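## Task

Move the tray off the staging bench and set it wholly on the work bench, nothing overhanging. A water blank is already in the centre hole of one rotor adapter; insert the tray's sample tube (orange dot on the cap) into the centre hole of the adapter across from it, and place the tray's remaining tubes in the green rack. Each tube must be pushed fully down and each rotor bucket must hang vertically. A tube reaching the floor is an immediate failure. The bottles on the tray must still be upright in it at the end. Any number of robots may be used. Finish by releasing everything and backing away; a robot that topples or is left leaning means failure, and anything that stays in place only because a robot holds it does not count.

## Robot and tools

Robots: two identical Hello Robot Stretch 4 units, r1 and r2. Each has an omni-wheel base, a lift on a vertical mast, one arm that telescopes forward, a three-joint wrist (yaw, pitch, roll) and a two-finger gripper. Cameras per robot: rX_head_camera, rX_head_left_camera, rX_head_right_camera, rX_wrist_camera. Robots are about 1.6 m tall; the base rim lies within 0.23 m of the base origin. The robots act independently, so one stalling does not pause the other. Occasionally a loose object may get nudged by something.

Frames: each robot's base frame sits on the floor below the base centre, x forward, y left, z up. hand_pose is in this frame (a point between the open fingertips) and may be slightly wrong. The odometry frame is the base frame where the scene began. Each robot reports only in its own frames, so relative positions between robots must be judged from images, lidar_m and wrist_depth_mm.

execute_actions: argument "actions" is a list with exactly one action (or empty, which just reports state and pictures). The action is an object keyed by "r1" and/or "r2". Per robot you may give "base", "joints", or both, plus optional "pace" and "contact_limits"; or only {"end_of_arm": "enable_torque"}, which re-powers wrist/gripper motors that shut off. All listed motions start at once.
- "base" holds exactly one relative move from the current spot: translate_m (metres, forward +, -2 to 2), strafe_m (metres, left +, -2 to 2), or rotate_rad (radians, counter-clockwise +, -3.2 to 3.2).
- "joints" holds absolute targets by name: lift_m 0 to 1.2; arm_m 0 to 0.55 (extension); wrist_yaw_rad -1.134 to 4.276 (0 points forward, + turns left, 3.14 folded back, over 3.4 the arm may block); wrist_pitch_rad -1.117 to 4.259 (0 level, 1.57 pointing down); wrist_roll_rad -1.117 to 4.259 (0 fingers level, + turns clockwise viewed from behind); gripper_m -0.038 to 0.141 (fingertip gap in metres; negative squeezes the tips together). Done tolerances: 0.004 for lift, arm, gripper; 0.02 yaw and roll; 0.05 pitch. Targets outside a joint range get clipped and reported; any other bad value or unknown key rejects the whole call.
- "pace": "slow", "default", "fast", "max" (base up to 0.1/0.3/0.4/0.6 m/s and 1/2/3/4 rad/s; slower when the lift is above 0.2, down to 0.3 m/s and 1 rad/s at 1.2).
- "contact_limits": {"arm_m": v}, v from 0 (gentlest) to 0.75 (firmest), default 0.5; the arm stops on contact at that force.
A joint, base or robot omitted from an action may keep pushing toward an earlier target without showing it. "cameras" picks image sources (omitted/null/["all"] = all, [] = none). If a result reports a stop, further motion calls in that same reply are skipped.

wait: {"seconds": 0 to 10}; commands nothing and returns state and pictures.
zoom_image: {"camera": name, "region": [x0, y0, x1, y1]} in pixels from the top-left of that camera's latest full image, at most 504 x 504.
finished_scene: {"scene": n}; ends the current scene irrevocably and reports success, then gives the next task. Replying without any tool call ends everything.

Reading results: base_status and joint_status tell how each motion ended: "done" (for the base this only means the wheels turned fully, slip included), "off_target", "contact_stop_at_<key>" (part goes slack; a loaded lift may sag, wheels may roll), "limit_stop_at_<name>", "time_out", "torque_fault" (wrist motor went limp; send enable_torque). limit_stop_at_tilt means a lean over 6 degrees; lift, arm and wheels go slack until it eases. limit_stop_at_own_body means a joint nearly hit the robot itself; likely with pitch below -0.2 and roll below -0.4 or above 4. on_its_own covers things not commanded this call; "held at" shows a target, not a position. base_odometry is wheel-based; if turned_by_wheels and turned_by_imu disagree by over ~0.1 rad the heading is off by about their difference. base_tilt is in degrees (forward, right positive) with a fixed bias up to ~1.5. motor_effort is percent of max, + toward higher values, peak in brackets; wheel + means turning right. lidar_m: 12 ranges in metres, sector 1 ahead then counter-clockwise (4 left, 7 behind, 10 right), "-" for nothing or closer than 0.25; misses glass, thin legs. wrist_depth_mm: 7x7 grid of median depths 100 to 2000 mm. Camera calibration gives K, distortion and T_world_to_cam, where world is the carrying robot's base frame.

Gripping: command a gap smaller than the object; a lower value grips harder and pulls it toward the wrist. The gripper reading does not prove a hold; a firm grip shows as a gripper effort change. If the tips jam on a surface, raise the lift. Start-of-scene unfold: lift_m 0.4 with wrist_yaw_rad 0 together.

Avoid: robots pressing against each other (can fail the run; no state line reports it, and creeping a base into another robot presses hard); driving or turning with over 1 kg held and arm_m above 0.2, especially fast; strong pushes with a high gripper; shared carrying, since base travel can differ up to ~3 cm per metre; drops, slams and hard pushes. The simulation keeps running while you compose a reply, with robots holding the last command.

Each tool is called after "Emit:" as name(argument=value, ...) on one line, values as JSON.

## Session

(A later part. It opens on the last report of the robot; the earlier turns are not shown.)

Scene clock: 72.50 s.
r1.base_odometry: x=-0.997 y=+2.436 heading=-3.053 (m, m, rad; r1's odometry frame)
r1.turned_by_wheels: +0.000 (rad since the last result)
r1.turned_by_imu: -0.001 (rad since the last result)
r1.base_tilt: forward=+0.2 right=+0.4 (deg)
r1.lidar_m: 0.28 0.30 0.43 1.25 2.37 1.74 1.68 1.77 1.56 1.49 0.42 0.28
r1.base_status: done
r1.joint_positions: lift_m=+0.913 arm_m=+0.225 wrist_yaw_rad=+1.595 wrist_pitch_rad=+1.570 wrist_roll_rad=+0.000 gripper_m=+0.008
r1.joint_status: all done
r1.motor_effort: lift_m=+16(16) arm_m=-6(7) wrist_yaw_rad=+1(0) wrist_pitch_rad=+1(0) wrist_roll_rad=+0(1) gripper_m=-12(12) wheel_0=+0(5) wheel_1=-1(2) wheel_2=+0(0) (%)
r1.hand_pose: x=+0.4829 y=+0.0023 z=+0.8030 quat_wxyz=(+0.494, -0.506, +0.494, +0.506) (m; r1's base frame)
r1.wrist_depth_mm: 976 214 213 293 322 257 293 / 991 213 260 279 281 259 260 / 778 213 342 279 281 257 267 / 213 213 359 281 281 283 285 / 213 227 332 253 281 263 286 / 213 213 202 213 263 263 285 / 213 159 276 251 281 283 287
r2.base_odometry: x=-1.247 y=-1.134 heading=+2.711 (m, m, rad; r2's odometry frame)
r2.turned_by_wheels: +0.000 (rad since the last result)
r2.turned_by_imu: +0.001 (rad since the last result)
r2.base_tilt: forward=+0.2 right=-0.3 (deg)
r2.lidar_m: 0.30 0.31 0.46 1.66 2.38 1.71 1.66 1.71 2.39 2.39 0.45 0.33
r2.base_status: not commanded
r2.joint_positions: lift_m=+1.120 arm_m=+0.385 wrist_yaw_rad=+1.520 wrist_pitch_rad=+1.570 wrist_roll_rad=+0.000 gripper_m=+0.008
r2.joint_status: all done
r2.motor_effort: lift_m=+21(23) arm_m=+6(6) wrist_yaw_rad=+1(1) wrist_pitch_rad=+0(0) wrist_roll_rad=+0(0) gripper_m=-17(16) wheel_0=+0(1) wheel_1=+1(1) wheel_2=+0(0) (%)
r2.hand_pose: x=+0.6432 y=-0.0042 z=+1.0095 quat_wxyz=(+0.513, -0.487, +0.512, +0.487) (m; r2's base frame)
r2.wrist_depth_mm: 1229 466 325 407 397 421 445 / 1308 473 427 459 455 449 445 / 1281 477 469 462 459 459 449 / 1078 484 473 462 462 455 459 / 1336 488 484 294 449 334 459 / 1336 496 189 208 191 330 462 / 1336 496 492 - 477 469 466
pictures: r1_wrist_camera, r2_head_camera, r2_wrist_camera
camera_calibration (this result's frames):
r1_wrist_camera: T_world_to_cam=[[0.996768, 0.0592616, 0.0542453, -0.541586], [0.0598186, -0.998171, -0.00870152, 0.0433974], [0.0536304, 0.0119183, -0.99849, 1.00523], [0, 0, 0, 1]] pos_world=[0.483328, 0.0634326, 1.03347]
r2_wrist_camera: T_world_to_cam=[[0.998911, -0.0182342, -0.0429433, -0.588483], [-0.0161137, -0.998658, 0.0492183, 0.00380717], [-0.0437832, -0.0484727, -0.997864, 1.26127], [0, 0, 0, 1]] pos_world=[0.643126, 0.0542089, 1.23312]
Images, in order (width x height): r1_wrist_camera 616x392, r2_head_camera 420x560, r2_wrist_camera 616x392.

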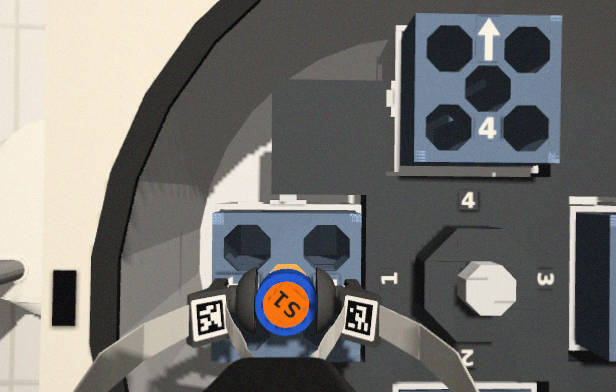

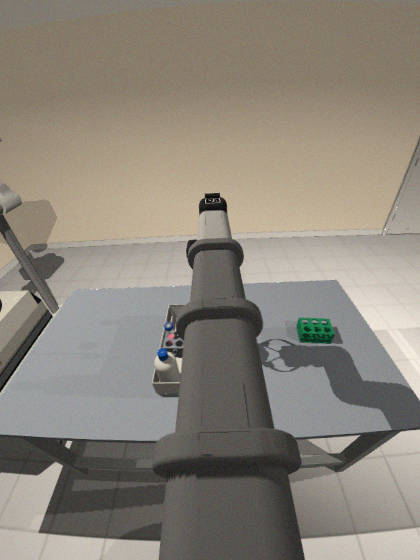

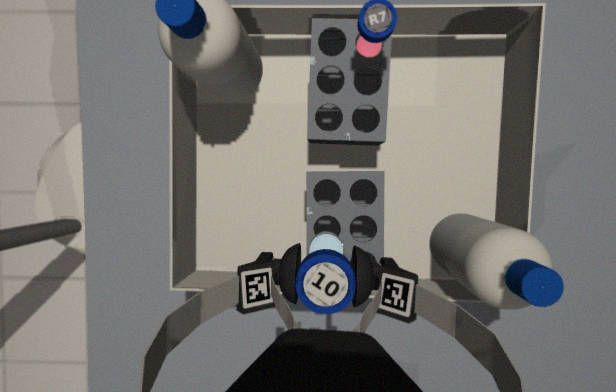

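Emit:
execute_actions(actions=[{"r1":{"joints":{"gripper_m":0.06}},"r2":{"base":{"strafe_m":-0.43},"joints":{"arm_m":0.427},"pace":"fast"}}], cameras=["r1_wrist_camera","r2_wrist_camera"])

Scene clock: 76.97 s.
r1.base_odometry: x=-0.997 y=+2.436 heading=-3.053 (m, m, rad; r1's odometry frame)
r1.turned_by_wheels: +0.000 (rad since the last result)
r1.turned_by_imu: -0.001 (rad since the last result)
r1.base_tilt: forward=+0.2 right=+0.4 (deg)
r1.lidar_m: 0.27 0.28 0.44 1.24 2.37 1.73 1.68 1.77 1.54 1.49 0.43 0.30
r1.base_status: not commanded
r1.joint_positions: lift_m=+0.913 arm_m=+0.225 wrist_yaw_rad=+1.595 wrist_pitch_rad=+1.570 wrist_roll_rad=+0.000 gripper_m=+0.060
r1.joint_status: all done
r1.motor_effort: lift_m=+16(16) arm_m=-7(7) wrist_yaw_rad=+1(1) wrist_pitch_rad=+1(0) wrist_roll_rad=+0(0) gripper_m=-1(12) wheel_0=+0(0) wheel_1=-2(1) wheel_2=+0(0) (%)
r1.hand_pose: x=+0.4829 y=+0.0023 z=+0.8030 quat_wxyz=(+0.494, -0.506, +0.494, +0.506) (m; r1's base frame)
r1.wrist_depth_mm: 976 213 215 294 322 257 291 / 976 213 260 279 281 259 260 / 778 213 343 278 281 257 272 / 213 213 359 281 282 283 285 / 213 228 332 253 282 263 286 / 213 213 200 224 204 263 287 / 214 211 287 253 281 285 285
r2.base_odometry: x=-1.068 y=-0.744 heading=+2.711 (m, m, rad; r2's odometry frame)
r2.turned_by_wheels: +0.000 (rad since the last result)
r2.turned_by_imu: +0.002 (rad since the last result)
r2.base_tilt: forward=+0.5 right=-0.4 (deg)
r2.lidar_m: 0.29 0.31 0.44 1.62 2.37 1.71 1.66 1.73 2.39 1.94 1.98 0.30
r2.base_status: done
r2.joint_positions: lift_m=+1.120 arm_m=+0.426 wrist_yaw_rad=+1.520 wrist_pitch_rad=+1.570 wrist_roll_rad=+0.000 gripper_m=+0.008
r2.joint_status: all done
r2.motor_effort: lift_m=+21(21) arm_m=+5(10) wrist_yaw_rad=+1(1) wrist_pitch_rad=-1(2) wrist_roll_rad=+0(0) gripper_m=-17(16) wheel_0=-1(7) wheel_1=+0(8) wheel_2=+0(0) (%)
r2.hand_pose: x=+0.6842 y=-0.0042 z=+1.0095 quat_wxyz=(+0.513, -0.487, +0.512, +0.487) (m; r2's base frame)
r2.wrist_depth_mm: 480 473 462 459 455 452 442 / 1336 473 469 462 462 455 449 / 1078 477 473 466 459 459 452 / 1098 484 477 466 462 462 459 / 917 484 484 293 462 462 459 / 1336 496 188 208 191 469 462 / 1308 496 496 - 477 473 473
pictures: r1_wrist_camera, r2_wrist_camera
camera_calibration (this result's frames):
r1_wrist_camera: T_world_to_cam=[[0.996768, 0.0592615, 0.0542453, -0.541585], [0.0598185, -0.998171, -0.00870152, 0.0433974], [0.0536304, 0.0119183, -0.99849, 1.00523], [0, 0, 0, 1]] pos_world=[0.483328, 0.0634326, 1.03347]
r2_wrist_camera: T_world_to_cam=[[0.998911, -0.0182339, -0.0429433, -0.629447], [-0.0161134, -0.998658, 0.0492185, 0.00446726], [-0.0437831, -0.048473, -0.997864, 1.26307], [0, 0, 0, 1]] pos_world=[0.684135, 0.0542089, 1.23312]
Images, in order (width x height): r1_wrist_camera 616x392, r2_wrist_camera 616x392.

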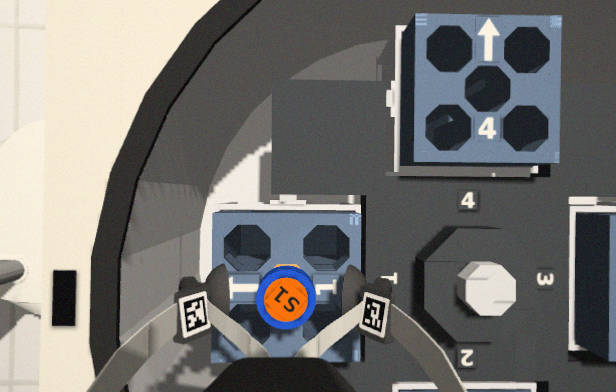

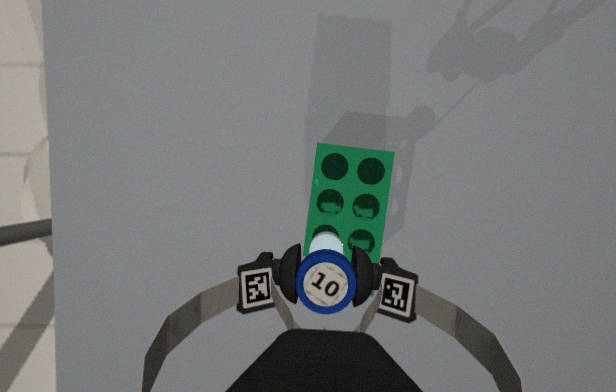

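Emit:
execute_actions(actions=[{"r1":{"joints":{"lift_m":1.0},"pace":"fast"},"r2":{"base":{"strafe_m":-0.0115},"joints":{"lift_m":1.045}}}], cameras=["r2_wrist_camera"])

Emit:
zoom_image(camera="r2_wrist_camera", region=[220, 120, 440, 320])

Scene clock: 79.57 s.
r1.base_odometry: x=-0.997 y=+2.436 heading=-3.053 (m, m, rad; r1's odometry frame)
r1.turned_by_wheels: +0.000 (rad since the last result)
r1.turned_by_imu: -0.001 (rad since the last result)
r1.base_tilt: forward=+0.2 right=+0.3 (deg)
r1.lidar_m: 0.27 0.30 0.41 1.24 2.36 1.75 1.68 1.77 1.55 1.49 0.42 0.28
r1.base_status: not commanded
r1.joint_positions: lift_m=+1.000 arm_m=+0.225 wrist_yaw_rad=+1.595 wrist_pitch_rad=+1.570 wrist_roll_rad=+0.000 gripper_m=+0.060
r1.joint_status: all done
r1.motor_effort: lift_m=+22(23) arm_m=-7(6) wrist_yaw_rad=+1(0) wrist_pitch_rad=+1(1) wrist_roll_rad=+1(1) gripper_m=-4(1) wheel_0=+0(0) wheel_1=-2(2) wheel_2=+0(0) (%)
r1.hand_pose: x=+0.4829 y=+0.0023 z=+0.8895 quat_wxyz=(+0.494, -0.506, +0.494, +0.506) (m; r1's base frame)
r1.wrist_depth_mm: 1060 300 300 301 370 359 325 / 1060 298 300 442 353 370 384 / 1060 300 345 366 357 366 373 / 866 300 413 366 370 370 375 / 866 298 373 338 349 359 345 / 1060 300 200 345 204 373 373 / 1060 297 303 364 353 373 370
r2.base_odometry: x=-1.063 y=-0.733 heading=+2.711 (m, m, rad; r2's odometry frame)
r2.turned_by_wheels: +0.000 (rad since the last result)
r2.turned_by_imu: +0.001 (rad since the last result)
r2.base_tilt: forward=+0.5 right=-0.4 (deg)
r2.lidar_m: 0.29 0.33 0.47 1.62 2.37 1.68 1.67 1.73 2.41 1.93 1.97 0.32
r2.base_status: done
r2.joint_positions: lift_m=+1.045 arm_m=+0.426 wrist_yaw_rad=+1.520 wrist_pitch_rad=+1.570 wrist_roll_rad=+0.000 gripper_m=+0.008
r2.joint_status: all done
r2.motor_effort: lift_m=+15(20) arm_m=+6(6) wrist_yaw_rad=+1(1) wrist_pitch_rad=+0(1) wrist_roll_rad=+1(0) gripper_m=-16(15) wheel_0=+1(6) wheel_1=-1(8) wheel_2=+0(1) (%)
r2.hand_pose: x=+0.6842 y=-0.0042 z=+0.9350 quat_wxyz=(+0.513, -0.487, +0.512, +0.487) (m; r2's base frame)
r2.wrist_depth_mm: 399 394 392 387 382 377 377 / 402 399 397 389 387 379 377 / 410 404 399 392 392 384 379 / 407 407 402 389 387 389 382 / 415 407 407 294 394 392 389 / 421 413 189 207 193 394 392 / 427 418 413 - 402 397 394
pictures: r2_wrist_camera
camera_calibration (this result's frames):
r2_wrist_camera: T_world_to_cam=[[0.998911, -0.0182342, -0.0429433, -0.632651], [-0.0161137, -0.998658, 0.0492185, 0.00813477], [-0.0437832, -0.048473, -0.997864, 1.18872], [0, 0, 0, 1]] pos_world=[0.684139, 0.0542088, 1.15862]
Images, in order (width x height): r2_wrist_camera 616x392.

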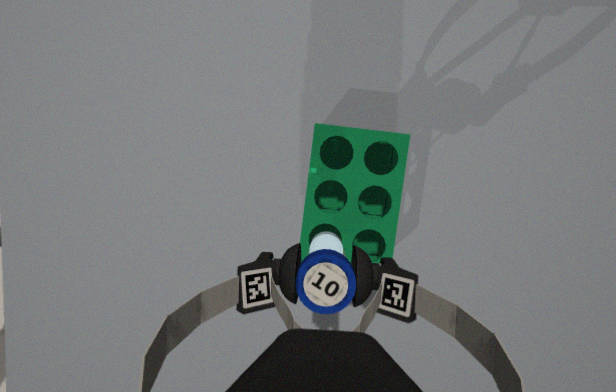

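Region (220, 120, 440, 320) of r2_wrist_camera's 616x392 image, scaled by 2.291; it fills the top 458 rows of this view, and the rest is white.

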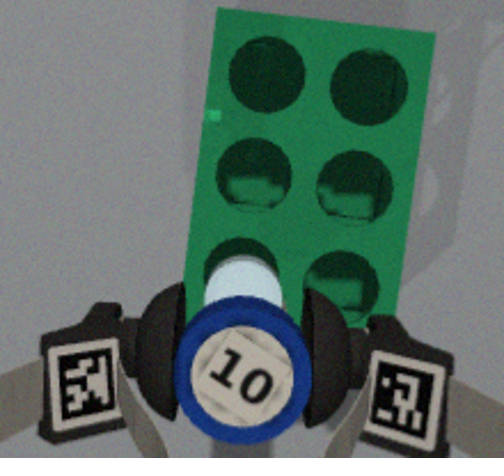

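Emit:
execute_actions(actions=[])

Scene clock: 86.63 s.
r1.base_odometry: x=-0.997 y=+2.436 heading=-3.053 (m, m, rad; r1's odometry frame)
r1.turned_by_wheels: +0.000 (rad since the last result)
r1.turned_by_imu: -0.001 (rad since the last result)
r1.base_tilt: forward=+0.2 right=+0.4 (deg)
r1.lidar_m: 0.27 0.30 0.43 1.22 2.36 1.74 1.68 1.77 1.56 1.49 0.42 0.30
r1.base_status: not commanded
r1.joint_positions: lift_m=+1.000 arm_m=+0.225 wrist_yaw_rad=+1.595 wrist_pitch_rad=+1.570 wrist_roll_rad=+0.000 gripper_m=+0.060
r1.joint_status: all done
r1.motor_effort: lift_m=+22(23) arm_m=-6(6) wrist_yaw_rad=+1(0) wrist_pitch_rad=+1(1) wrist_roll_rad=+0(1) gripper_m=-7(1) wheel_0=+0(0) wheel_1=-1(2) wheel_2=+0(0) (%)
r1.hand_pose: x=+0.4829 y=+0.0023 z=+0.8895 quat_wxyz=(+0.494, -0.506, +0.494, +0.506) (m; r1's base frame)
r1.wrist_depth_mm: 1060 297 300 303 368 362 325 / 1060 300 300 439 353 368 384 / 1060 298 342 364 355 368 375 / 866 300 413 366 368 373 375 / 866 298 370 340 349 357 345 / 1078 298 200 353 204 373 375 / 1078 297 304 366 351 370 375
r2.base_odometry: x=-1.063 y=-0.733 heading=+2.711 (m, m, rad; r2's odometry frame)
r2.turned_by_wheels: +0.000 (rad since the last result)
r2.turned_by_imu: +0.001 (rad since the last result)
r2.base_tilt: forward=+0.3 right=-0.3 (deg)
r2.lidar_m: 0.28 0.34 0.46 1.60 2.35 1.71 1.66 1.71 2.40 1.95 1.99 0.31
r2.base_status: done
r2.joint_positions: lift_m=+1.045 arm_m=+0.426 wrist_yaw_rad=+1.520 wrist_pitch_rad=+1.570 wrist_roll_rad=+0.000 gripper_m=+0.008
r2.joint_status: all done
r2.motor_effort: lift_m=+15(20) arm_m=+6(6) wrist_yaw_rad=+1(1) wrist_pitch_rad=+0(1) wrist_roll_rad=+1(0) gripper_m=-16(15) wheel_0=+1(6) wheel_1=-1(8) wheel_2=+0(1) (%)
r2.hand_pose: x=+0.6842 y=-0.0042 z=+0.9350 quat_wxyz=(+0.513, -0.487, +0.512, +0.487) (m; r2's base frame)
r2.wrist_depth_mm: 404 397 392 387 384 377 373 / 404 399 394 389 387 382 379 / 413 402 399 392 387 382 382 / 413 410 402 394 392 387 384 / 415 410 410 296 392 392 387 / 421 415 189 208 192 389 389 / 424 418 418 - 402 397 394
pictures: r1_head_camera, r1_head_left_camera, r1_head_right_camera, r1_wrist_camera, r2_head_camera, r2_head_left_camera, r2_head_right_camera, r2_wrist_camera
camera_calibration (this result's frames):
r1_wrist_camera: T_world_to_cam=[[0.996768, 0.0592616, 0.0542453, -0.546275], [0.0598186, -0.998171, -0.00870152, 0.0441502], [0.0536304, 0.0119183, -0.99849, 1.0916], [0, 0, 0, 1]] pos_world=[0.483325, 0.0634326, 1.11997]
r2_wrist_camera: T_world_to_cam=[[0.998911, -0.0182341, -0.0429433, -0.632651], [-0.0161136, -0.998658, 0.0492184, 0.00813483], [-0.0437832, -0.0484728, -0.997864, 1.18872], [0, 0, 0, 1]] pos_world=[0.684139, 0.0542089, 1.15862]
Images, in order (width x height): r1_head_camera 420x560, r1_head_left_camera 420x672, r1_head_right_camera 420x672, r1_wrist_camera 616x392, r2_head_camera 420x560, r2_head_left_camera 420x672, r2_head_right_camera 420x672, r2_wrist_camera 616x392.

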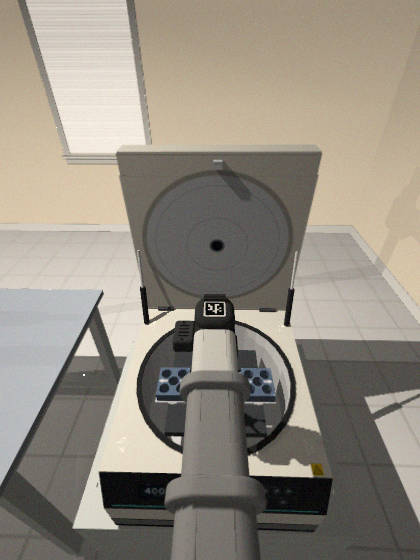

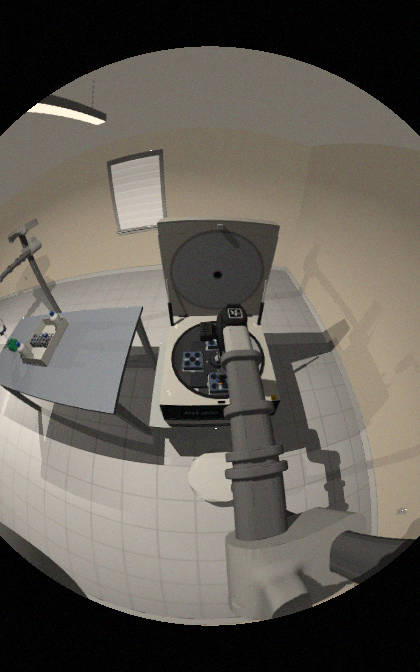

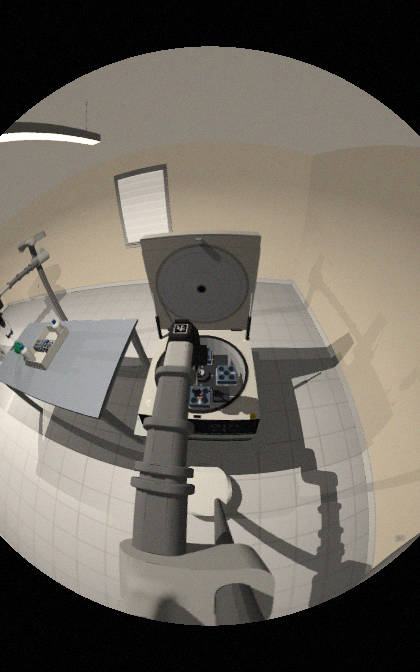

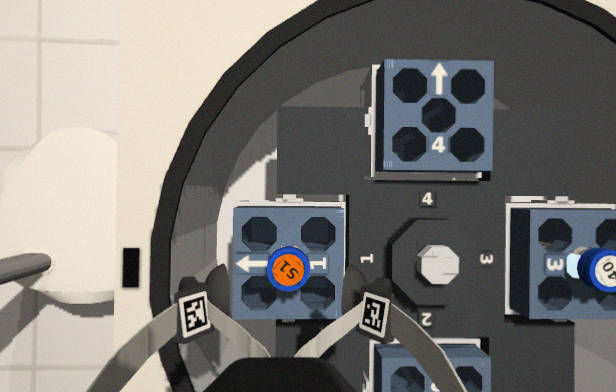

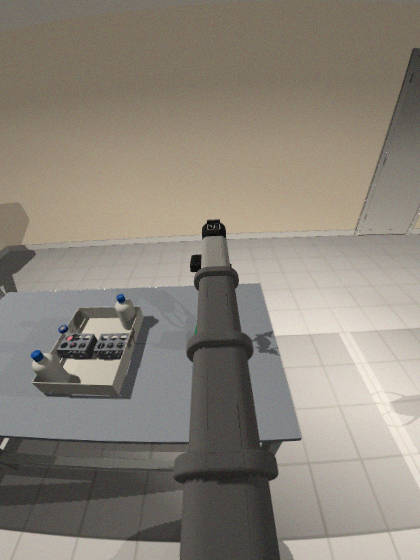

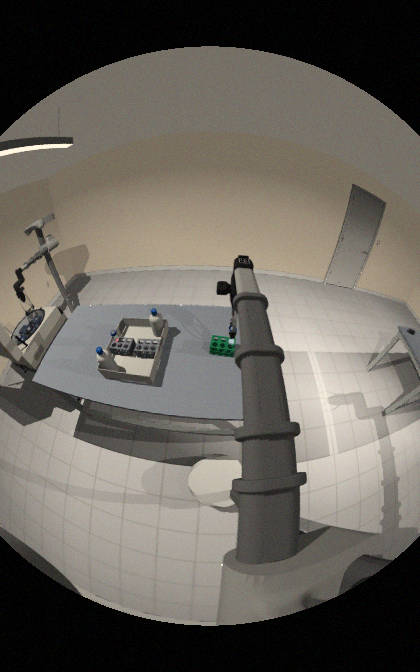

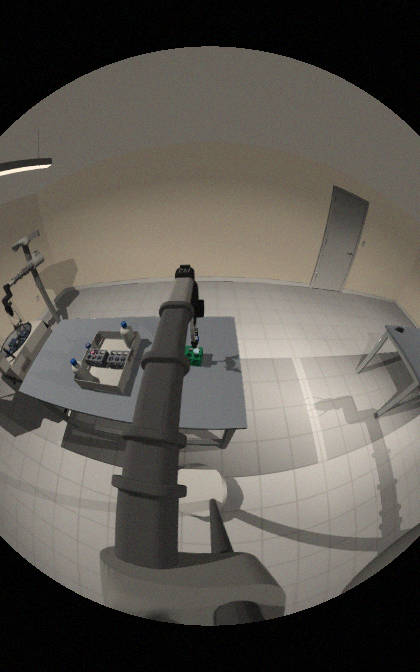

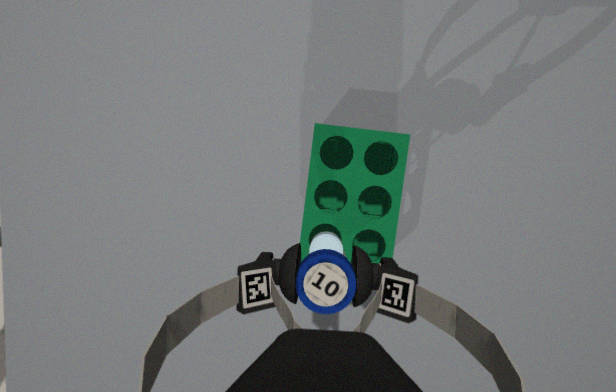

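Emit:
execute_actions(actions=[{"r2":{"joints":{"lift_m":1.015},"pace":"slow"},"r1":{"joints":{"lift_m":1.12,"arm_m":0.15}}}], cameras=["r2_wrist_camera","r1_wrist_camera"])

Emit:
execute_actions(actions=[{"r2":{"joints":{"lift_m":0.985},"pace":"slow"},"r1":{"base":{"strafe_m":0.6}}}], cameras=["r2_wrist_camera","r1_head_camera"])

Scene clock: 90.00 s.
r1.base_odometry: x=-0.997 y=+2.436 heading=-3.053 (m, m, rad; r1's odometry frame)
r1.turned_by_wheels: +0.000 (rad since the last result)
r1.turned_by_imu: -0.001 (rad since the last result)
r1.base_tilt: forward=+0.2 right=+0.3 (deg)
r1.lidar_m: 0.28 0.29 0.41 1.25 2.34 1.73 1.67 1.75 1.56 1.49 0.42 0.29
r1.base_status: not commanded
r1.joint_positions: lift_m=+1.120 arm_m=+0.151 wrist_yaw_rad=+1.595 wrist_pitch_rad=+1.570 wrist_roll_rad=+0.000 gripper_m=+0.060
r1.joint_status: all done
r1.motor_effort: lift_m=+23(24) arm_m=-7(7) wrist_yaw_rad=+0(1) wrist_pitch_rad=+1(0) wrist_roll_rad=+1(0) gripper_m=-5(7) wheel_0=+0(0) wheel_1=-1(1) wheel_2=+0(0) (%)
r1.hand_pose: x=+0.4094 y=+0.0023 z=+1.0095 quat_wxyz=(+0.494, -0.506, +0.494, +0.506) (m; r1's base frame)
r1.wrist_depth_mm: 1182 1182 1182 421 424 427 433 / 1205 1182 1205 421 496 512 449 / 1182 991 530 436 484 484 496 / 1182 991 521 544 488 496 496 / 991 1008 512 488 488 473 469 / 1182 1205 200 466 204 492 496 / 1182 1205 842 418 488 469 496
r2.base_odometry: x=-1.063 y=-0.733 heading=+2.711 (m, m, rad; r2's odometry frame)
r2.turned_by_wheels: +0.000 (rad since the last result)
r2.turned_by_imu: +0.001 (rad since the last result)
r2.base_tilt: forward=+0.3 right=-0.5 (deg)
r2.lidar_m: 0.30 0.30 0.48 1.63 2.36 1.72 1.65 1.72 2.40 1.93 1.99 0.33
r2.base_status: not commanded
r2.joint_positions: lift_m=+1.015 arm_m=+0.426 wrist_yaw_rad=+1.520 wrist_pitch_rad=+1.570 wrist_roll_rad=+0.000 gripper_m=+0.008
r2.joint_status: all done
r2.motor_effort: lift_m=+15(17) arm_m=+6(6) wrist_yaw_rad=+1(2) wrist_pitch_rad=+0(1) wrist_roll_rad=+0(0) gripper_m=-15(18) wheel_0=+1(1) wheel_1=-1(1) wheel_2=+0(0) (%)
r2.hand_pose: x=+0.6842 y=-0.0042 z=+0.9050 quat_wxyz=(+0.513, -0.487, +0.512, +0.487) (m; r2's base frame)
r2.wrist_depth_mm: 368 366 362 357 353 349 342 / 375 370 364 359 357 351 347 / 375 370 368 364 353 353 353 / 382 377 370 364 355 357 351 / 387 379 375 293 342 362 357 / 387 387 188 207 193 362 362 / 397 387 379 - 370 364 366
pictures: r1_wrist_camera, r2_wrist_camera
camera_calibration (this result's frames):
r1_wrist_camera: T_world_to_cam=[[0.996768, 0.0592615, 0.0542453, -0.479529], [0.0598185, -0.998171, -0.0087014, 0.0495902], [0.0536304, 0.0119181, -0.99849, 1.21534], [0, 0, 0, 1]] pos_world=[0.409834, 0.0634326, 1.23994]
r2_wrist_camera: T_world_to_cam=[[0.998911, -0.0182342, -0.0429433, -0.633939], [-0.0161137, -0.998658, 0.0492185, 0.00960973], [-0.0437832, -0.048473, -0.997864, 1.15882], [0, 0, 0, 1]] pos_world=[0.684141, 0.0542089, 1.12865]
Images, in order (width x height): r1_wrist_camera 616x392, r2_wrist_camera 616x392.

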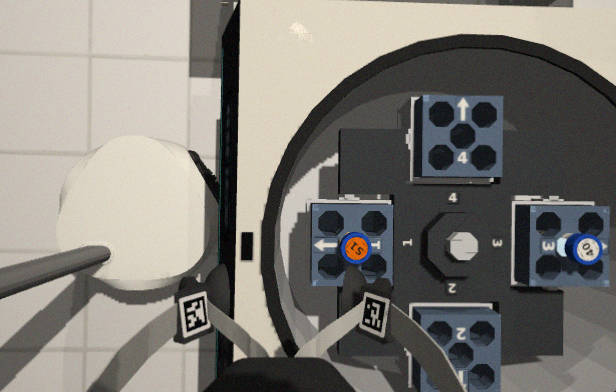

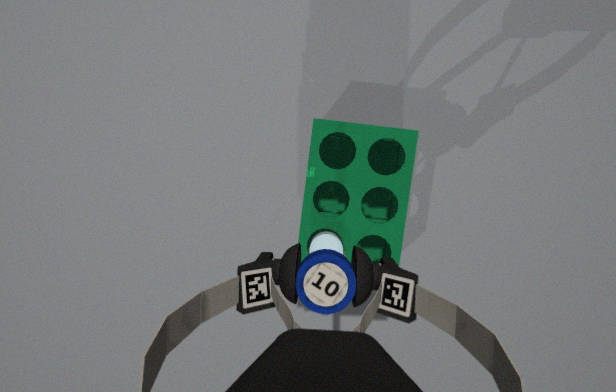

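Scene clock: 93.33 s.
r1.base_odometry: x=-0.943 y=+1.838 heading=-3.053 (m, m, rad; r1's odometry frame)
r1.turned_by_wheels: +0.000 (rad since the last result)
r1.turned_by_imu: -0.002 (rad since the last result)
r1.base_tilt: forward=+0.2 right=+0.3 (deg)
r1.lidar_m: 0.29 0.32 0.44 1.33 2.36 1.73 1.67 1.76 2.18 2.10 0.43 0.32
r1.base_status: done
r1.joint_positions: lift_m=+1.120 arm_m=+0.151 wrist_yaw_rad=+1.595 wrist_pitch_rad=+1.570 wrist_roll_rad=+0.000 gripper_m=+0.060
r1.joint_status: not commanded
r1.motor_effort: lift_m=+22(23) arm_m=-7(6) wrist_yaw_rad=+1(0) wrist_pitch_rad=+1(1) wrist_roll_rad=+0(1) gripper_m=-1(2) wheel_0=+0(7) wheel_1=-3(5) wheel_2=+0(3) (%)
r1.hand_pose: x=+0.4094 y=+0.0023 z=+1.0095 quat_wxyz=(+0.494, -0.506, +0.494, +0.506) (m; r1's base frame)
r1.wrist_depth_mm: 1182 1182 462 466 469 473 477 / 1160 1182 466 466 469 473 480 / 1182 1008 462 466 469 473 477 / 1182 976 466 469 473 473 477 / 991 991 462 469 473 477 480 / 1182 1182 200 466 205 477 484 / 1182 1160 1205 683 683 691 699
r2.base_odometry: x=-1.063 y=-0.733 heading=+2.711 (m, m, rad; r2's odometry frame)
r2.turned_by_wheels: +0.000 (rad since the last result)
r2.turned_by_imu: +0.001 (rad since the last result)
r2.base_tilt: forward=+0.4 right=-0.4 (deg)
r2.lidar_m: 0.31 0.30 0.47 1.59 2.34 1.69 1.66 1.72 2.36 1.93 2.00 0.32
r2.base_status: not commanded
r2.joint_positions: lift_m=+0.985 arm_m=+0.426 wrist_yaw_rad=+1.520 wrist_pitch_rad=+1.570 wrist_roll_rad=+0.000 gripper_m=+0.008
r2.joint_status: all done
r2.motor_effort: lift_m=+15(15) arm_m=+6(6) wrist_yaw_rad=+1(1) wrist_pitch_rad=+0(1) wrist_roll_rad=+0(0) gripper_m=-16(16) wheel_0=+2(1) wheel_1=-1(1) wheel_2=-1(0) (%)
r2.hand_pose: x=+0.6842 y=-0.0042 z=+0.8750 quat_wxyz=(+0.513, -0.487, +0.512, +0.487) (m; r2's base frame)
r2.wrist_depth_mm: 340 334 330 327 324 317 319 / 342 340 334 332 327 322 319 / 343 342 338 330 300 324 322 / 349 345 340 330 325 329 324 / 355 347 345 276 274 334 329 / 355 349 189 206 193 332 332 / 357 359 349 - 340 336 332
pictures: r1_head_camera, r2_wrist_camera
camera_calibration (this result's frames):
r2_wrist_camera: T_world_to_cam=[[0.998911, -0.0182342, -0.0429433, -0.635228], [-0.0161137, -0.998658, 0.0492184, 0.0110863], [-0.0437832, -0.0484728, -0.997864, 1.12889], [0, 0, 0, 1]] pos_world=[0.684141, 0.0542089, 1.09865]
Images, in order (width x height): r1_head_camera 420x560, r2_wrist_camera 616x392.

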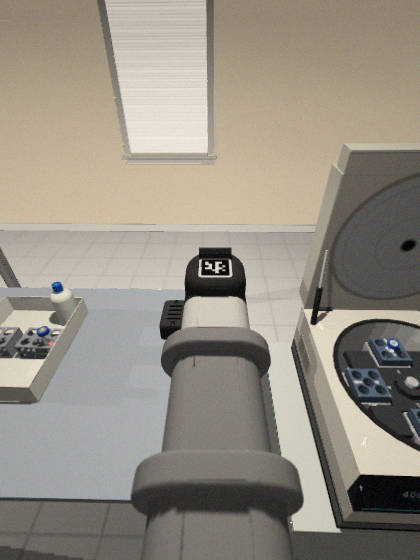

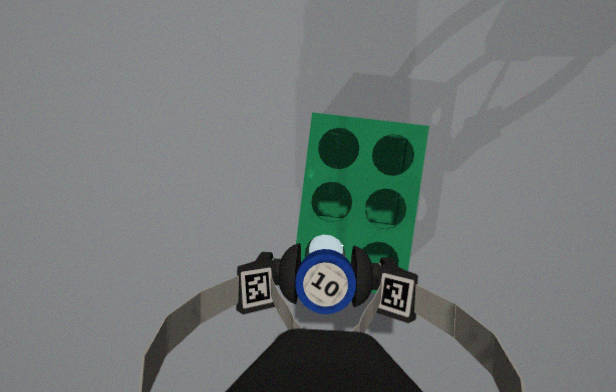

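Emit:
execute_actions(actions=[{"r2":{"joints":{"lift_m":0.981,"gripper_m":0.06},"pace":"slow"},"r1":{"base":{"strafe_m":0.55},"joints":{"arm_m":0.44}}}], cameras=["r2_wrist_camera","r1_wrist_camera"])

Scene clock: 97.93 s.
r1.base_odometry: x=-0.895 y=+1.290 heading=-3.053 (m, m, rad; r1's odometry frame)
r1.turned_by_wheels: +0.000 (rad since the last result)
r1.turned_by_imu: -0.003 (rad since the last result)
r1.base_tilt: forward=+0.2 right=+0.3 (deg)
r1.lidar_m: 0.29 0.31 0.46 2.58 2.34 1.72 1.65 1.75 2.43 1.15 0.46 0.32
r1.base_status: done
r1.joint_positions: lift_m=+1.120 arm_m=+0.439 wrist_yaw_rad=+1.595 wrist_pitch_rad=+1.570 wrist_roll_rad=+0.000 gripper_m=+0.060
r1.joint_status: all done
r1.motor_effort: lift_m=+21(22) arm_m=+6(6) wrist_yaw_rad=+1(0) wrist_pitch_rad=+1(0) wrist_roll_rad=+0(1) gripper_m=-6(5) wheel_0=+2(8) wheel_1=-1(9) wheel_2=-1(2) (%)
r1.hand_pose: x=+0.6971 y=+0.0023 z=+1.0096 quat_wxyz=(+0.494, -0.506, +0.494, +0.506) (m; r1's base frame)
r1.wrist_depth_mm: 452 459 366 433 455 452 473 / 455 459 459 462 466 469 477 / 459 459 462 459 469 469 477 / 455 455 462 459 466 469 477 / 455 455 462 407 462 329 477 / 459 455 201 466 205 477 477 / 455 459 462 459 473 473 477
r2.base_odometry: x=-1.063 y=-0.733 heading=+2.711 (m, m, rad; r2's odometry frame)
r2.turned_by_wheels: +0.000 (rad since the last result)
r2.turned_by_imu: +0.002 (rad since the last result)
r2.base_tilt: forward=+0.2 right=-0.5 (deg)
r2.lidar_m: 0.29 0.31 0.44 1.61 2.38 1.70 1.66 1.72 2.35 1.95 2.00 0.33
r2.base_status: not commanded
r2.joint_positions: lift_m=+0.981 arm_m=+0.426 wrist_yaw_rad=+1.520 wrist_pitch_rad=+1.570 wrist_roll_rad=+0.000 gripper_m=+0.060
r2.joint_status: all done
r2.motor_effort: lift_m=+15(16) arm_m=+5(6) wrist_yaw_rad=+1(1) wrist_pitch_rad=+0(1) wrist_roll_rad=+1(0) gripper_m=-3(16) wheel_0=+1(1) wheel_1=-1(1) wheel_2=+0(0) (%)
r2.hand_pose: x=+0.6842 y=-0.0042 z=+0.8710 quat_wxyz=(+0.513, -0.487, +0.512, +0.487) (m; r2's base frame)
r2.wrist_depth_mm: 334 330 327 324 320 315 312 / 338 336 330 325 320 319 314 / 342 340 332 325 296 322 317 / 343 343 338 324 306 322 322 / 349 345 340 274 270 327 324 / 351 349 342 213 213 329 327 / 355 353 349 - 336 332 330
pictures: r1_wrist_camera, r2_wrist_camera
camera_calibration (this result's frames):
r1_wrist_camera: T_world_to_cam=[[0.996768, 0.059262, 0.0542453, -0.766296], [0.059819, -0.998171, -0.00870152, 0.0323816], [0.0536304, 0.0119183, -0.99849, 1.2], [0, 0, 0, 1]] pos_world=[0.697525, 0.0634326, 1.24004]
r2_wrist_camera: T_world_to_cam=[[0.998911, -0.0182341, -0.0429433, -0.635402], [-0.0161136, -0.998658, 0.0492184, 0.0112833], [-0.0437832, -0.0484728, -0.997864, 1.12489], [0, 0, 0, 1]] pos_world=[0.684143, 0.0542089, 1.09465]
Images, in order (width x height): r1_wrist_camera 616x392, r2_wrist_camera 616x392.

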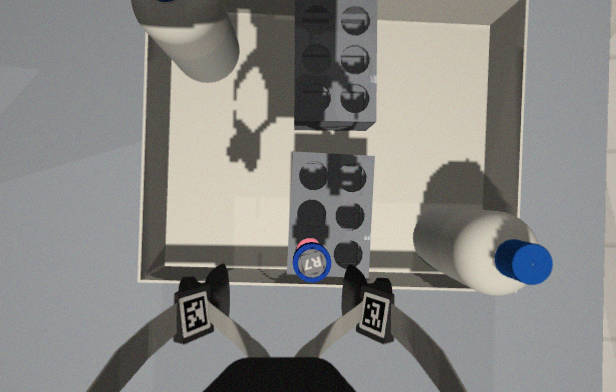

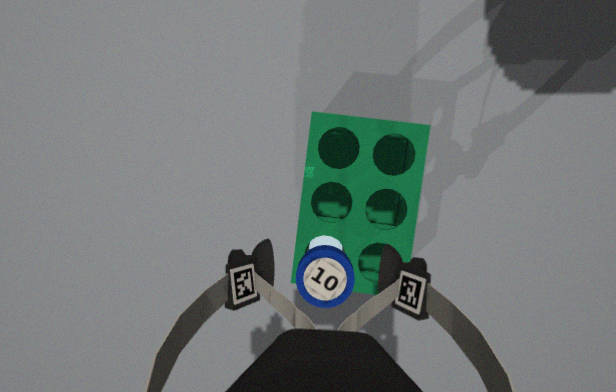

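Emit:
execute_actions(actions=[{"r2":{"joints":{"lift_m":1.08}},"r1":{"joints":{"arm_m":0.4605,"lift_m":1.035}}}], cameras=["r2_wrist_camera","r1_wrist_camera"])

Emit:
execute_actions(actions=[{"r2":{"joints":{"arm_m":0.25},"pace":"fast"},"r1":{"joints":{"lift_m":0.994}}}], cameras=["r2_wrist_camera","r1_wrist_camera"])

Scene clock: 100.70 s.
r1.base_odometry: x=-0.895 y=+1.290 heading=-3.053 (m, m, rad; r1's odometry frame)
r1.turned_by_wheels: +0.000 (rad since the last result)
r1.turned_by_imu: -0.001 (rad since the last result)
r1.base_tilt: forward=+0.2 right=+0.3 (deg)
r1.lidar_m: 0.30 0.32 0.46 2.56 2.35 1.73 1.67 1.75 2.43 1.16 0.45 0.32
r1.base_status: not commanded
r1.joint_positions: lift_m=+1.035 arm_m=+0.459 wrist_yaw_rad=+1.595 wrist_pitch_rad=+1.570 wrist_roll_rad=+0.000 gripper_m=+0.060
r1.joint_status: all done
r1.motor_effort: lift_m=+16(21) arm_m=+6(8) wrist_yaw_rad=+1(1) wrist_pitch_rad=+0(0) wrist_roll_rad=+0(0) gripper_m=-4(9) wheel_0=+1(1) wheel_1=-1(1) wheel_2=-1(1) (%)
r1.hand_pose: x=+0.7176 y=+0.0023 z=+0.9250 quat_wxyz=(+0.494, -0.506, +0.494, +0.506) (m; r1's base frame)
r1.wrist_depth_mm: 373 322 377 322 382 384 370 / 373 375 375 336 382 384 368 / 375 375 375 379 382 384 392 / 373 375 377 357 384 384 392 / 375 375 377 322 382 260 245 / 373 330 200 312 204 325 244 / 373 375 379 382 387 389 389
r2.base_odometry: x=-1.063 y=-0.733 heading=+2.711 (m, m, rad; r2's odometry frame)
r2.turned_by_wheels: +0.000 (rad since the last result)
r2.turned_by_imu: +0.001 (rad since the last result)
r2.base_tilt: forward=+0.3 right=-0.5 (deg)
r2.lidar_m: 0.29 0.31 0.45 1.64 2.40 1.69 1.66 1.75 2.38 1.92 1.99 0.30
r2.base_status: not commanded
r2.joint_positions: lift_m=+1.080 arm_m=+0.426 wrist_yaw_rad=+1.520 wrist_pitch_rad=+1.570 wrist_roll_rad=+0.000 gripper_m=+0.060
r2.joint_status: all done
r2.motor_effort: lift_m=+21(21) arm_m=+5(6) wrist_yaw_rad=+2(1) wrist_pitch_rad=+0(0) wrist_roll_rad=+0(0) gripper_m=-2(2) wheel_0=+1(1) wheel_1=-2(1) wheel_2=+0(0) (%)
r2.hand_pose: x=+0.6842 y=-0.0042 z=+0.9695 quat_wxyz=(+0.513, -0.487, +0.512, +0.487) (m; r2's base frame)
r2.wrist_depth_mm: 436 436 421 418 415 410 404 / 439 433 430 424 415 410 410 / 442 436 433 430 421 413 413 / 449 442 436 427 421 421 415 / 452 445 442 370 427 424 421 / 459 452 442 439 213 433 421 / 459 459 449 - 439 433 427
pictures: r1_wrist_camera, r2_wrist_camera
camera_calibration (this result's frames):
r1_wrist_camera: T_world_to_cam=[[0.996768, 0.0592617, 0.0542453, -0.782154], [0.0598187, -0.998171, -0.00870152, 0.0304189], [0.0536304, 0.0119183, -0.99849, 1.11446], [0, 0, 0, 1]] pos_world=[0.718037, 0.0634326, 1.15547]
r2_wrist_camera: T_world_to_cam=[[0.998911, -0.018234, -0.0429433, -0.631175], [-0.0161135, -0.998658, 0.0492184, 0.00643596], [-0.0437831, -0.0484728, -0.997864, 1.22317], [0, 0, 0, 1]] pos_world=[0.684146, 0.0542089, 1.19313]
Images, in order (width x height): r1_wrist_camera 616x392, r2_wrist_camera 616x392.

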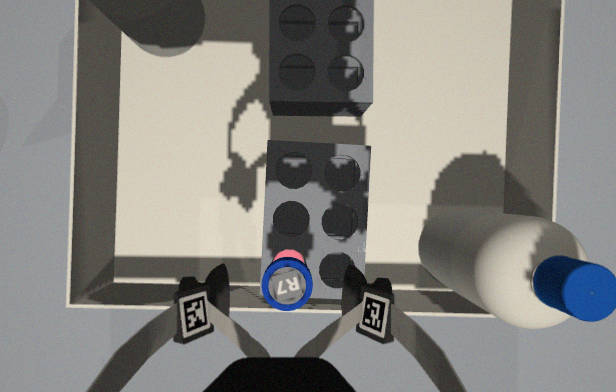

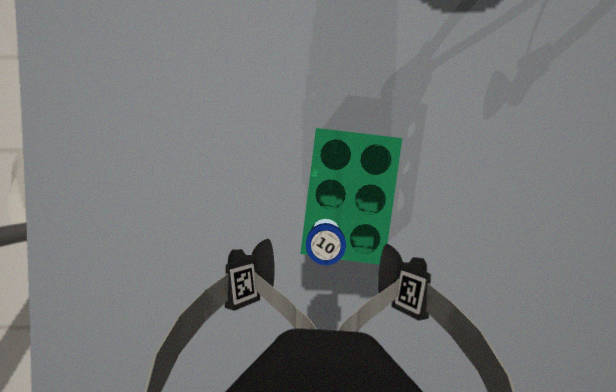

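Scene clock: 102.07 s.
r1.base_odometry: x=-0.895 y=+1.290 heading=-3.053 (m, m, rad; r1's odometry frame)
r1.turned_by_wheels: +0.000 (rad since the last result)
r1.turned_by_imu: +0.000 (rad since the last result)
r1.base_tilt: forward=+0.2 right=+0.3 (deg)
r1.lidar_m: 0.29 0.32 0.44 2.57 2.37 1.73 1.67 1.74 2.41 1.16 0.46 0.32
r1.base_status: not commanded
r1.joint_positions: lift_m=+0.994 arm_m=+0.459 wrist_yaw_rad=+1.595 wrist_pitch_rad=+1.570 wrist_roll_rad=+0.000 gripper_m=+0.060
r1.joint_status: all done
r1.motor_effort: lift_m=+16(17) arm_m=+6(6) wrist_yaw_rad=+0(0) wrist_pitch_rad=+1(1) wrist_roll_rad=+0(0) gripper_m=-2(1) wheel_0=+1(1) wheel_1=-1(1) wheel_2=-1(1) (%)
r1.hand_pose: x=+0.7176 y=+0.0023 z=+0.8840 quat_wxyz=(+0.494, -0.506, +0.494, +0.506) (m; r1's base frame)
r1.wrist_depth_mm: 306 324 338 279 342 343 315 / 307 332 338 300 342 343 310 / 309 334 336 336 342 343 310 / 312 334 336 282 342 343 307 / 315 336 338 281 342 259 209 / 300 324 200 220 204 272 205 / 334 338 338 342 343 349 351
r2.base_odometry: x=-1.063 y=-0.733 heading=+2.711 (m, m, rad; r2's odometry frame)
r2.turned_by_wheels: +0.000 (rad since the last result)
r2.turned_by_imu: +0.001 (rad since the last result)
r2.base_tilt: forward=+0.1 right=-0.2 (deg)
r2.lidar_m: 0.30 0.32 0.48 1.61 2.38 1.73 1.66 1.75 2.36 1.92 1.99 0.30
r2.base_status: not commanded
r2.joint_positions: lift_m=+1.080 arm_m=+0.251 wrist_yaw_rad=+1.520 wrist_pitch_rad=+1.570 wrist_roll_rad=+0.000 gripper_m=+0.060
r2.joint_status: all done
r2.motor_effort: lift_m=+21(21) arm_m=-5(6) wrist_yaw_rad=+2(1) wrist_pitch_rad=+0(0) wrist_roll_rad=+1(0) gripper_m=-3(2) wheel_0=+1(1) wheel_1=-1(1) wheel_2=+0(0) (%)
r2.hand_pose: x=+0.5092 y=-0.0042 z=+0.9695 quat_wxyz=(+0.513, -0.487, +0.512, +0.487) (m; r2's base frame)
r2.wrist_depth_mm: 1229 1205 424 421 418 410 407 / 1182 1205 427 427 415 413 407 / 1255 1008 436 427 421 418 413 / 1255 1025 439 433 430 397 362 / 1229 1060 445 433 430 424 421 / 1308 1255 442 436 213 427 427 / 1281 1281 452 - 439 436 427
pictures: r1_wrist_camera, r2_wrist_camera
camera_calibration (this result's frames):
r1_wrist_camera: T_world_to_cam=[[0.996768, 0.059262, 0.0542453, -0.779933], [0.059819, -0.998171, -0.00870152, 0.030062], [0.0536304, 0.0119183, -0.99849, 1.07354], [0, 0, 0, 1]] pos_world=[0.718039, 0.0634326, 1.11449]
r2_wrist_camera: T_world_to_cam=[[0.998911, -0.0182341, -0.0429433, -0.45632], [-0.0161136, -0.998658, 0.0492184, 0.00361545], [-0.0437832, -0.0484728, -0.997864, 1.2155], [0, 0, 0, 1]] pos_world=[0.5091, 0.0542089, 1.19313]
Images, in order (width x height): r1_wrist_camera 616x392, r2_wrist_camera 616x392.

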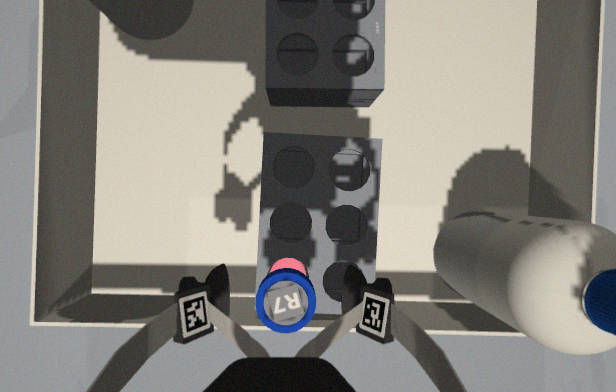

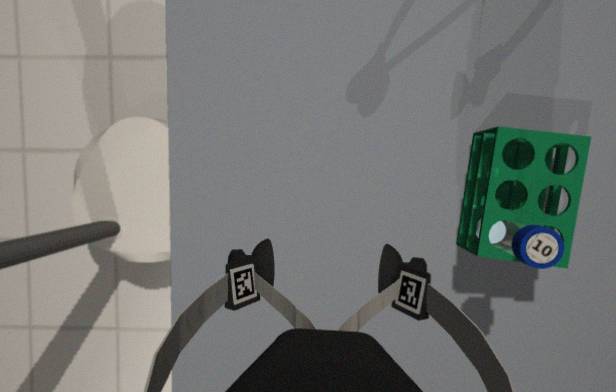

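Emit:
execute_actions(actions=[{"r2":{"joints":{"arm_m":0.1},"pace":"fast"},"r1":{"joints":{"gripper_m":0.008}}}], cameras=["r1_wrist_camera"])

Emit:
execute_actions(actions=[{"r2":{"joints":{"arm_m":0.0},"pace":"fast"},"r1":{"joints":{"lift_m":1.13}}}], cameras=["r1_wrist_camera"])

Scene clock: 106.20 s.
r1.base_odometry: x=-0.895 y=+1.290 heading=-3.053 (m, m, rad; r1's odometry frame)
r1.turned_by_wheels: +0.000 (rad since the last result)
r1.turned_by_imu: -0.001 (rad since the last result)
r1.base_tilt: forward=+0.2 right=+0.4 (deg)
r1.lidar_m: 0.29 0.33 0.44 2.57 2.32 1.73 1.66 1.76 2.42 1.17 0.44 0.31
r1.base_status: not commanded
r1.joint_positions: lift_m=+0.994 arm_m=+0.459 wrist_yaw_rad=+1.595 wrist_pitch_rad=+1.570 wrist_roll_rad=+0.000 gripper_m=+0.008
r1.joint_status: all done
r1.motor_effort: lift_m=+16(16) arm_m=+6(6) wrist_yaw_rad=+1(1) wrist_pitch_rad=+1(1) wrist_roll_rad=+0(0) gripper_m=-16(14) wheel_0=+2(2) wheel_1=-1(1) wheel_2=-1(1) (%)
r1.hand_pose: x=+0.7176 y=+0.0023 z=+0.8840 quat_wxyz=(+0.494, -0.506, +0.494, +0.506) (m; r1's base frame)
r1.wrist_depth_mm: 306 324 336 279 340 343 315 / 306 334 336 300 342 343 312 / 309 334 336 332 343 345 310 / 314 334 338 281 342 343 306 / 315 334 336 281 343 259 209 / 300 322 201 212 270 271 204 / 334 159 340 343 345 347 349
r2.base_odometry: x=-1.063 y=-0.733 heading=+2.711 (m, m, rad; r2's odometry frame)
r2.turned_by_wheels: +0.000 (rad since the last result)
r2.turned_by_imu: +0.002 (rad since the last result)
r2.base_tilt: forward=+0.2 right=-0.4 (deg)
r2.lidar_m: 0.28 0.32 0.47 1.62 2.38 1.72 1.66 1.76 2.37 1.96 1.99 0.34
r2.base_status: not commanded
r2.joint_positions: lift_m=+1.080 arm_m=+0.101 wrist_yaw_rad=+1.520 wrist_pitch_rad=+1.570 wrist_roll_rad=+0.000 gripper_m=+0.060
r2.joint_status: all done
r2.motor_effort: lift_m=+21(21) arm_m=-5(6) wrist_yaw_rad=+1(2) wrist_pitch_rad=-1(0) wrist_roll_rad=+0(0) gripper_m=-3(3) wheel_0=+1(1) wheel_1=-1(1) wheel_2=+0(0) (%)
r2.hand_pose: x=+0.3592 y=-0.0042 z=+0.9695 quat_wxyz=(+0.513, -0.487, +0.512, +0.487) (m; r2's base frame)
r2.wrist_depth_mm: 1229 1205 1160 418 415 413 402 / 1229 1255 1205 424 421 415 410 / 1255 1205 991 430 424 418 415 / 1255 1025 1008 436 427 421 418 / 1281 1255 1025 436 430 427 421 / 1281 1281 1255 439 213 430 430 / 1308 1308 1255 - 439 430 433
pictures: r1_wrist_camera
camera_calibration (this result's frames):
r1_wrist_camera: T_world_to_cam=[[0.996768, 0.0592618, 0.0542453, -0.779933], [0.0598188, -0.998171, -0.00870152, 0.0300621], [0.0536304, 0.0119183, -0.99849, 1.07354], [0, 0, 0, 1]] pos_world=[0.718039, 0.0634326, 1.11449]
Images, in order (width x height): r1_wrist_camera 616x392.

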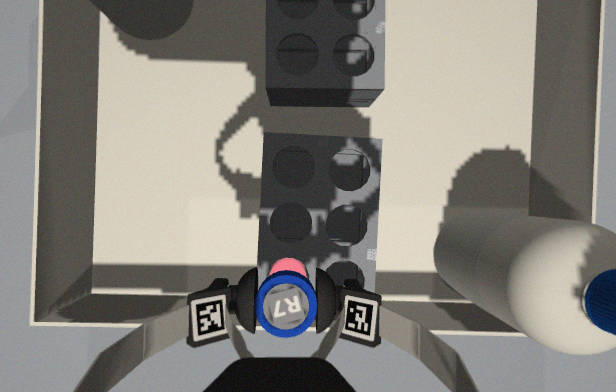

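Scene clock: 107.83 s.
r1.base_odometry: x=-0.895 y=+1.290 heading=-3.053 (m, m, rad; r1's odometry frame)
r1.turned_by_wheels: +0.000 (rad since the last result)
r1.turned_by_imu: -0.001 (rad since the last result)
r1.base_tilt: forward=+0.2 right=+0.3 (deg)
r1.lidar_m: 0.30 0.31 0.43 2.56 2.34 1.73 1.66 1.76 2.40 1.16 0.44 0.31
r1.base_status: not commanded
r1.joint_positions: lift_m=+1.130 arm_m=+0.459 wrist_yaw_rad=+1.595 wrist_pitch_rad=+1.570 wrist_roll_rad=+0.000 gripper_m=+0.008
r1.joint_status: all done
r1.motor_effort: lift_m=+23(26) arm_m=+6(6) wrist_yaw_rad=+1(1) wrist_pitch_rad=+1(0) wrist_roll_rad=+0(0) gripper_m=-14(17) wheel_0=+1(1) wheel_1=-1(1) wheel_2=-1(1) (%)
r1.hand_pose: x=+0.7177 y=+0.0023 z=+1.0194 quat_wxyz=(+0.494, -0.506, +0.494, +0.506) (m; r1's base frame)
r1.wrist_depth_mm: 466 345 442 413 477 473 484 / 462 466 469 445 480 477 484 / 466 469 469 455 473 480 488 / 466 469 473 466 480 477 488 / 462 466 473 413 466 336 488 / 466 466 201 212 404 484 492 / 469 159 473 477 480 484 488
r2.base_odometry: x=-1.063 y=-0.733 heading=+2.711 (m, m, rad; r2's odometry frame)
r2.turned_by_wheels: +0.000 (rad since the last result)
r2.turned_by_imu: +0.001 (rad since the last result)
r2.base_tilt: forward=+0.3 right=-0.4 (deg)
r2.lidar_m: 0.30 0.31 0.44 1.59 2.34 1.72 1.66 1.72 2.36 1.92 2.00 0.31
r2.base_status: not commanded
r2.joint_positions: lift_m=+1.080 arm_m=+0.001 wrist_yaw_rad=+1.520 wrist_pitch_rad=+1.570 wrist_roll_rad=+0.000 gripper_m=+0.060
r2.joint_status: all done
r2.motor_effort: lift_m=+21(21) arm_m=-6(6) wrist_yaw_rad=+2(1) wrist_pitch_rad=+0(1) wrist_roll_rad=+0(0) gripper_m=-3(4) wheel_0=+1(1) wheel_1=-1(1) wheel_2=+0(1) (%)
r2.hand_pose: x=+0.2592 y=-0.0042 z=+0.9695 quat_wxyz=(+0.513, -0.487, +0.512, +0.487) (m; r2's base frame)
r2.wrist_depth_mm: 1182 1205 1182 1138 415 413 407 / 1229 1229 1205 1205 424 413 410 / 1255 1229 991 1205 421 418 415 / 1281 1255 991 1078 430 424 418 / 1255 759 991 1229 430 424 424 / 439 1255 1255 1255 212 433 430 / 1281 1281 1281 - 439 433 430
pictures: r1_wrist_camera
camera_calibration (this result's frames):
r1_wrist_camera: T_world_to_cam=[[0.996768, 0.0592617, 0.0542453, -0.787282], [0.0598187, -0.998171, -0.00870152, 0.0312404], [0.0536304, 0.0119183, -0.99849, 1.20876], [0, 0, 0, 1]] pos_world=[0.718042, 0.0634326, 1.24992]
Images, in order (width x height): r1_wrist_camera 616x392.

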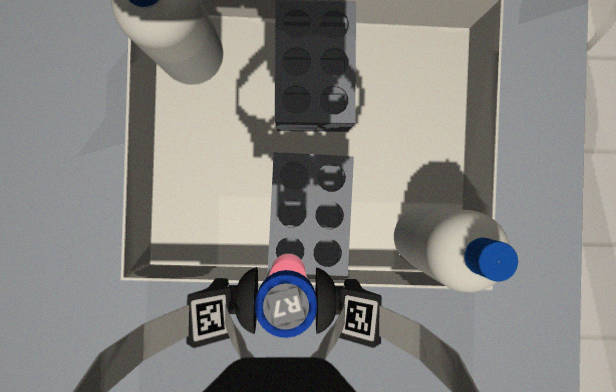

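Emit:
execute_actions(actions=[{"r2":{"base":{"translate_m":-0.45}},"r1":{"base":{"strafe_m":0.56}}}], cameras=["r1_wrist_camera","r2_head_camera"])

Scene clock: 111.83 s.
r1.base_odometry: x=-0.845 y=+0.732 heading=-3.053 (m, m, rad; r1's odometry frame)
r1.turned_by_wheels: +0.000 (rad since the last result)
r1.turned_by_imu: -0.003 (rad since the last result)
r1.base_tilt: forward=+0.2 right=+0.4 (deg)
r1.lidar_m: 0.30 0.33 2.06 2.01 2.35 1.72 1.66 1.74 2.39 1.21 0.44 0.33
r1.base_status: done
r1.joint_positions: lift_m=+1.130 arm_m=+0.459 wrist_yaw_rad=+1.595 wrist_pitch_rad=+1.570 wrist_roll_rad=+0.000 gripper_m=+0.008
r1.joint_status: not commanded
r1.motor_effort: lift_m=+22(23) arm_m=+6(6) wrist_yaw_rad=+1(1) wrist_pitch_rad=+1(1) wrist_roll_rad=+1(1) gripper_m=-10(14) wheel_0=+1(7) wheel_1=-1(8) wheel_2=-1(1) (%)
r1.hand_pose: x=+0.7177 y=+0.0023 z=+1.0195 quat_wxyz=(+0.494, -0.506, +0.494, +0.506) (m; r1's base frame)
r1.wrist_depth_mm: 466 466 469 473 477 480 488 / 466 469 473 473 484 484 488 / 466 469 469 473 480 480 488 / 462 469 469 469 480 484 488 / 466 466 473 473 480 480 488 / 466 469 202 212 480 484 488 / 466 159 477 477 480 484 488
r2.base_odometry: x=-0.654 y=-0.921 heading=+2.711 (m, m, rad; r2's odometry frame)
r2.turned_by_wheels: +0.000 (rad since the last result)
r2.turned_by_imu: +0.000 (rad since the last result)
r2.base_tilt: forward=+0.3 right=-0.5 (deg)
r2.lidar_m: 0.75 0.81 1.09 3.29 1.72 1.22 1.20 1.25 1.75 3.00 2.07 0.78
r2.base_status: done
r2.joint_positions: lift_m=+1.080 arm_m=+0.001 wrist_yaw_rad=+1.520 wrist_pitch_rad=+1.570 wrist_roll_rad=+0.000 gripper_m=+0.060
r2.joint_status: not commanded
r2.motor_effort: lift_m=+21(21) arm_m=-6(6) wrist_yaw_rad=+1(1) wrist_pitch_rad=-1(1) wrist_roll_rad=+0(0) gripper_m=-4(3) wheel_0=+0(4) wheel_1=-1(6) wheel_2=-2(9) (%)
r2.hand_pose: x=+0.2592 y=-0.0042 z=+0.9695 quat_wxyz=(+0.513, -0.487, +0.512, +0.487) (m; r2's base frame)
r2.wrist_depth_mm: 1229 1182 1182 1160 1160 1160 1138 / 1205 1182 1229 1182 1182 1160 1138 / 1229 1255 991 1205 1160 1160 1160 / 1255 1255 1008 1098 1229 1182 1160 / 1281 759 1008 1205 1205 1182 1160 / 442 1281 1229 1255 213 1229 1182 / 1308 1281 1255 - 1229 1229 1205
pictures: r1_wrist_camera, r2_head_camera
camera_calibration (this result's frames):
r1_wrist_camera: T_world_to_cam=[[0.996768, 0.0592614, 0.0542453, -0.787293], [0.0598184, -0.998171, -0.00870164, 0.0312413], [0.0536304, 0.0119184, -0.99849, 1.20886], [0, 0, 0, 1]] pos_world=[0.718047, 0.0634326, 1.25001]
Images, in order (width x height): r1_wrist_camera 616x392, r2_head_camera 420x560.

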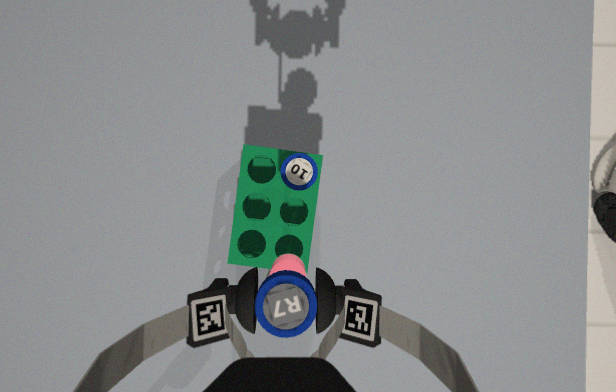

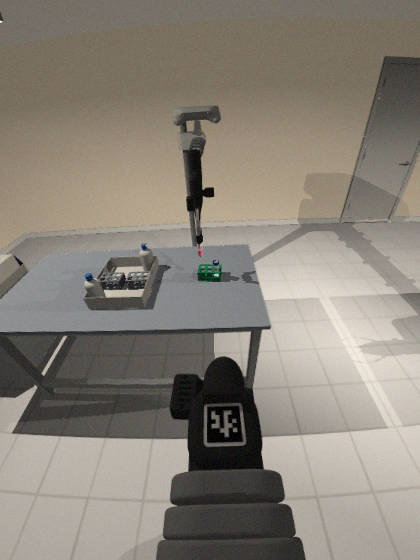

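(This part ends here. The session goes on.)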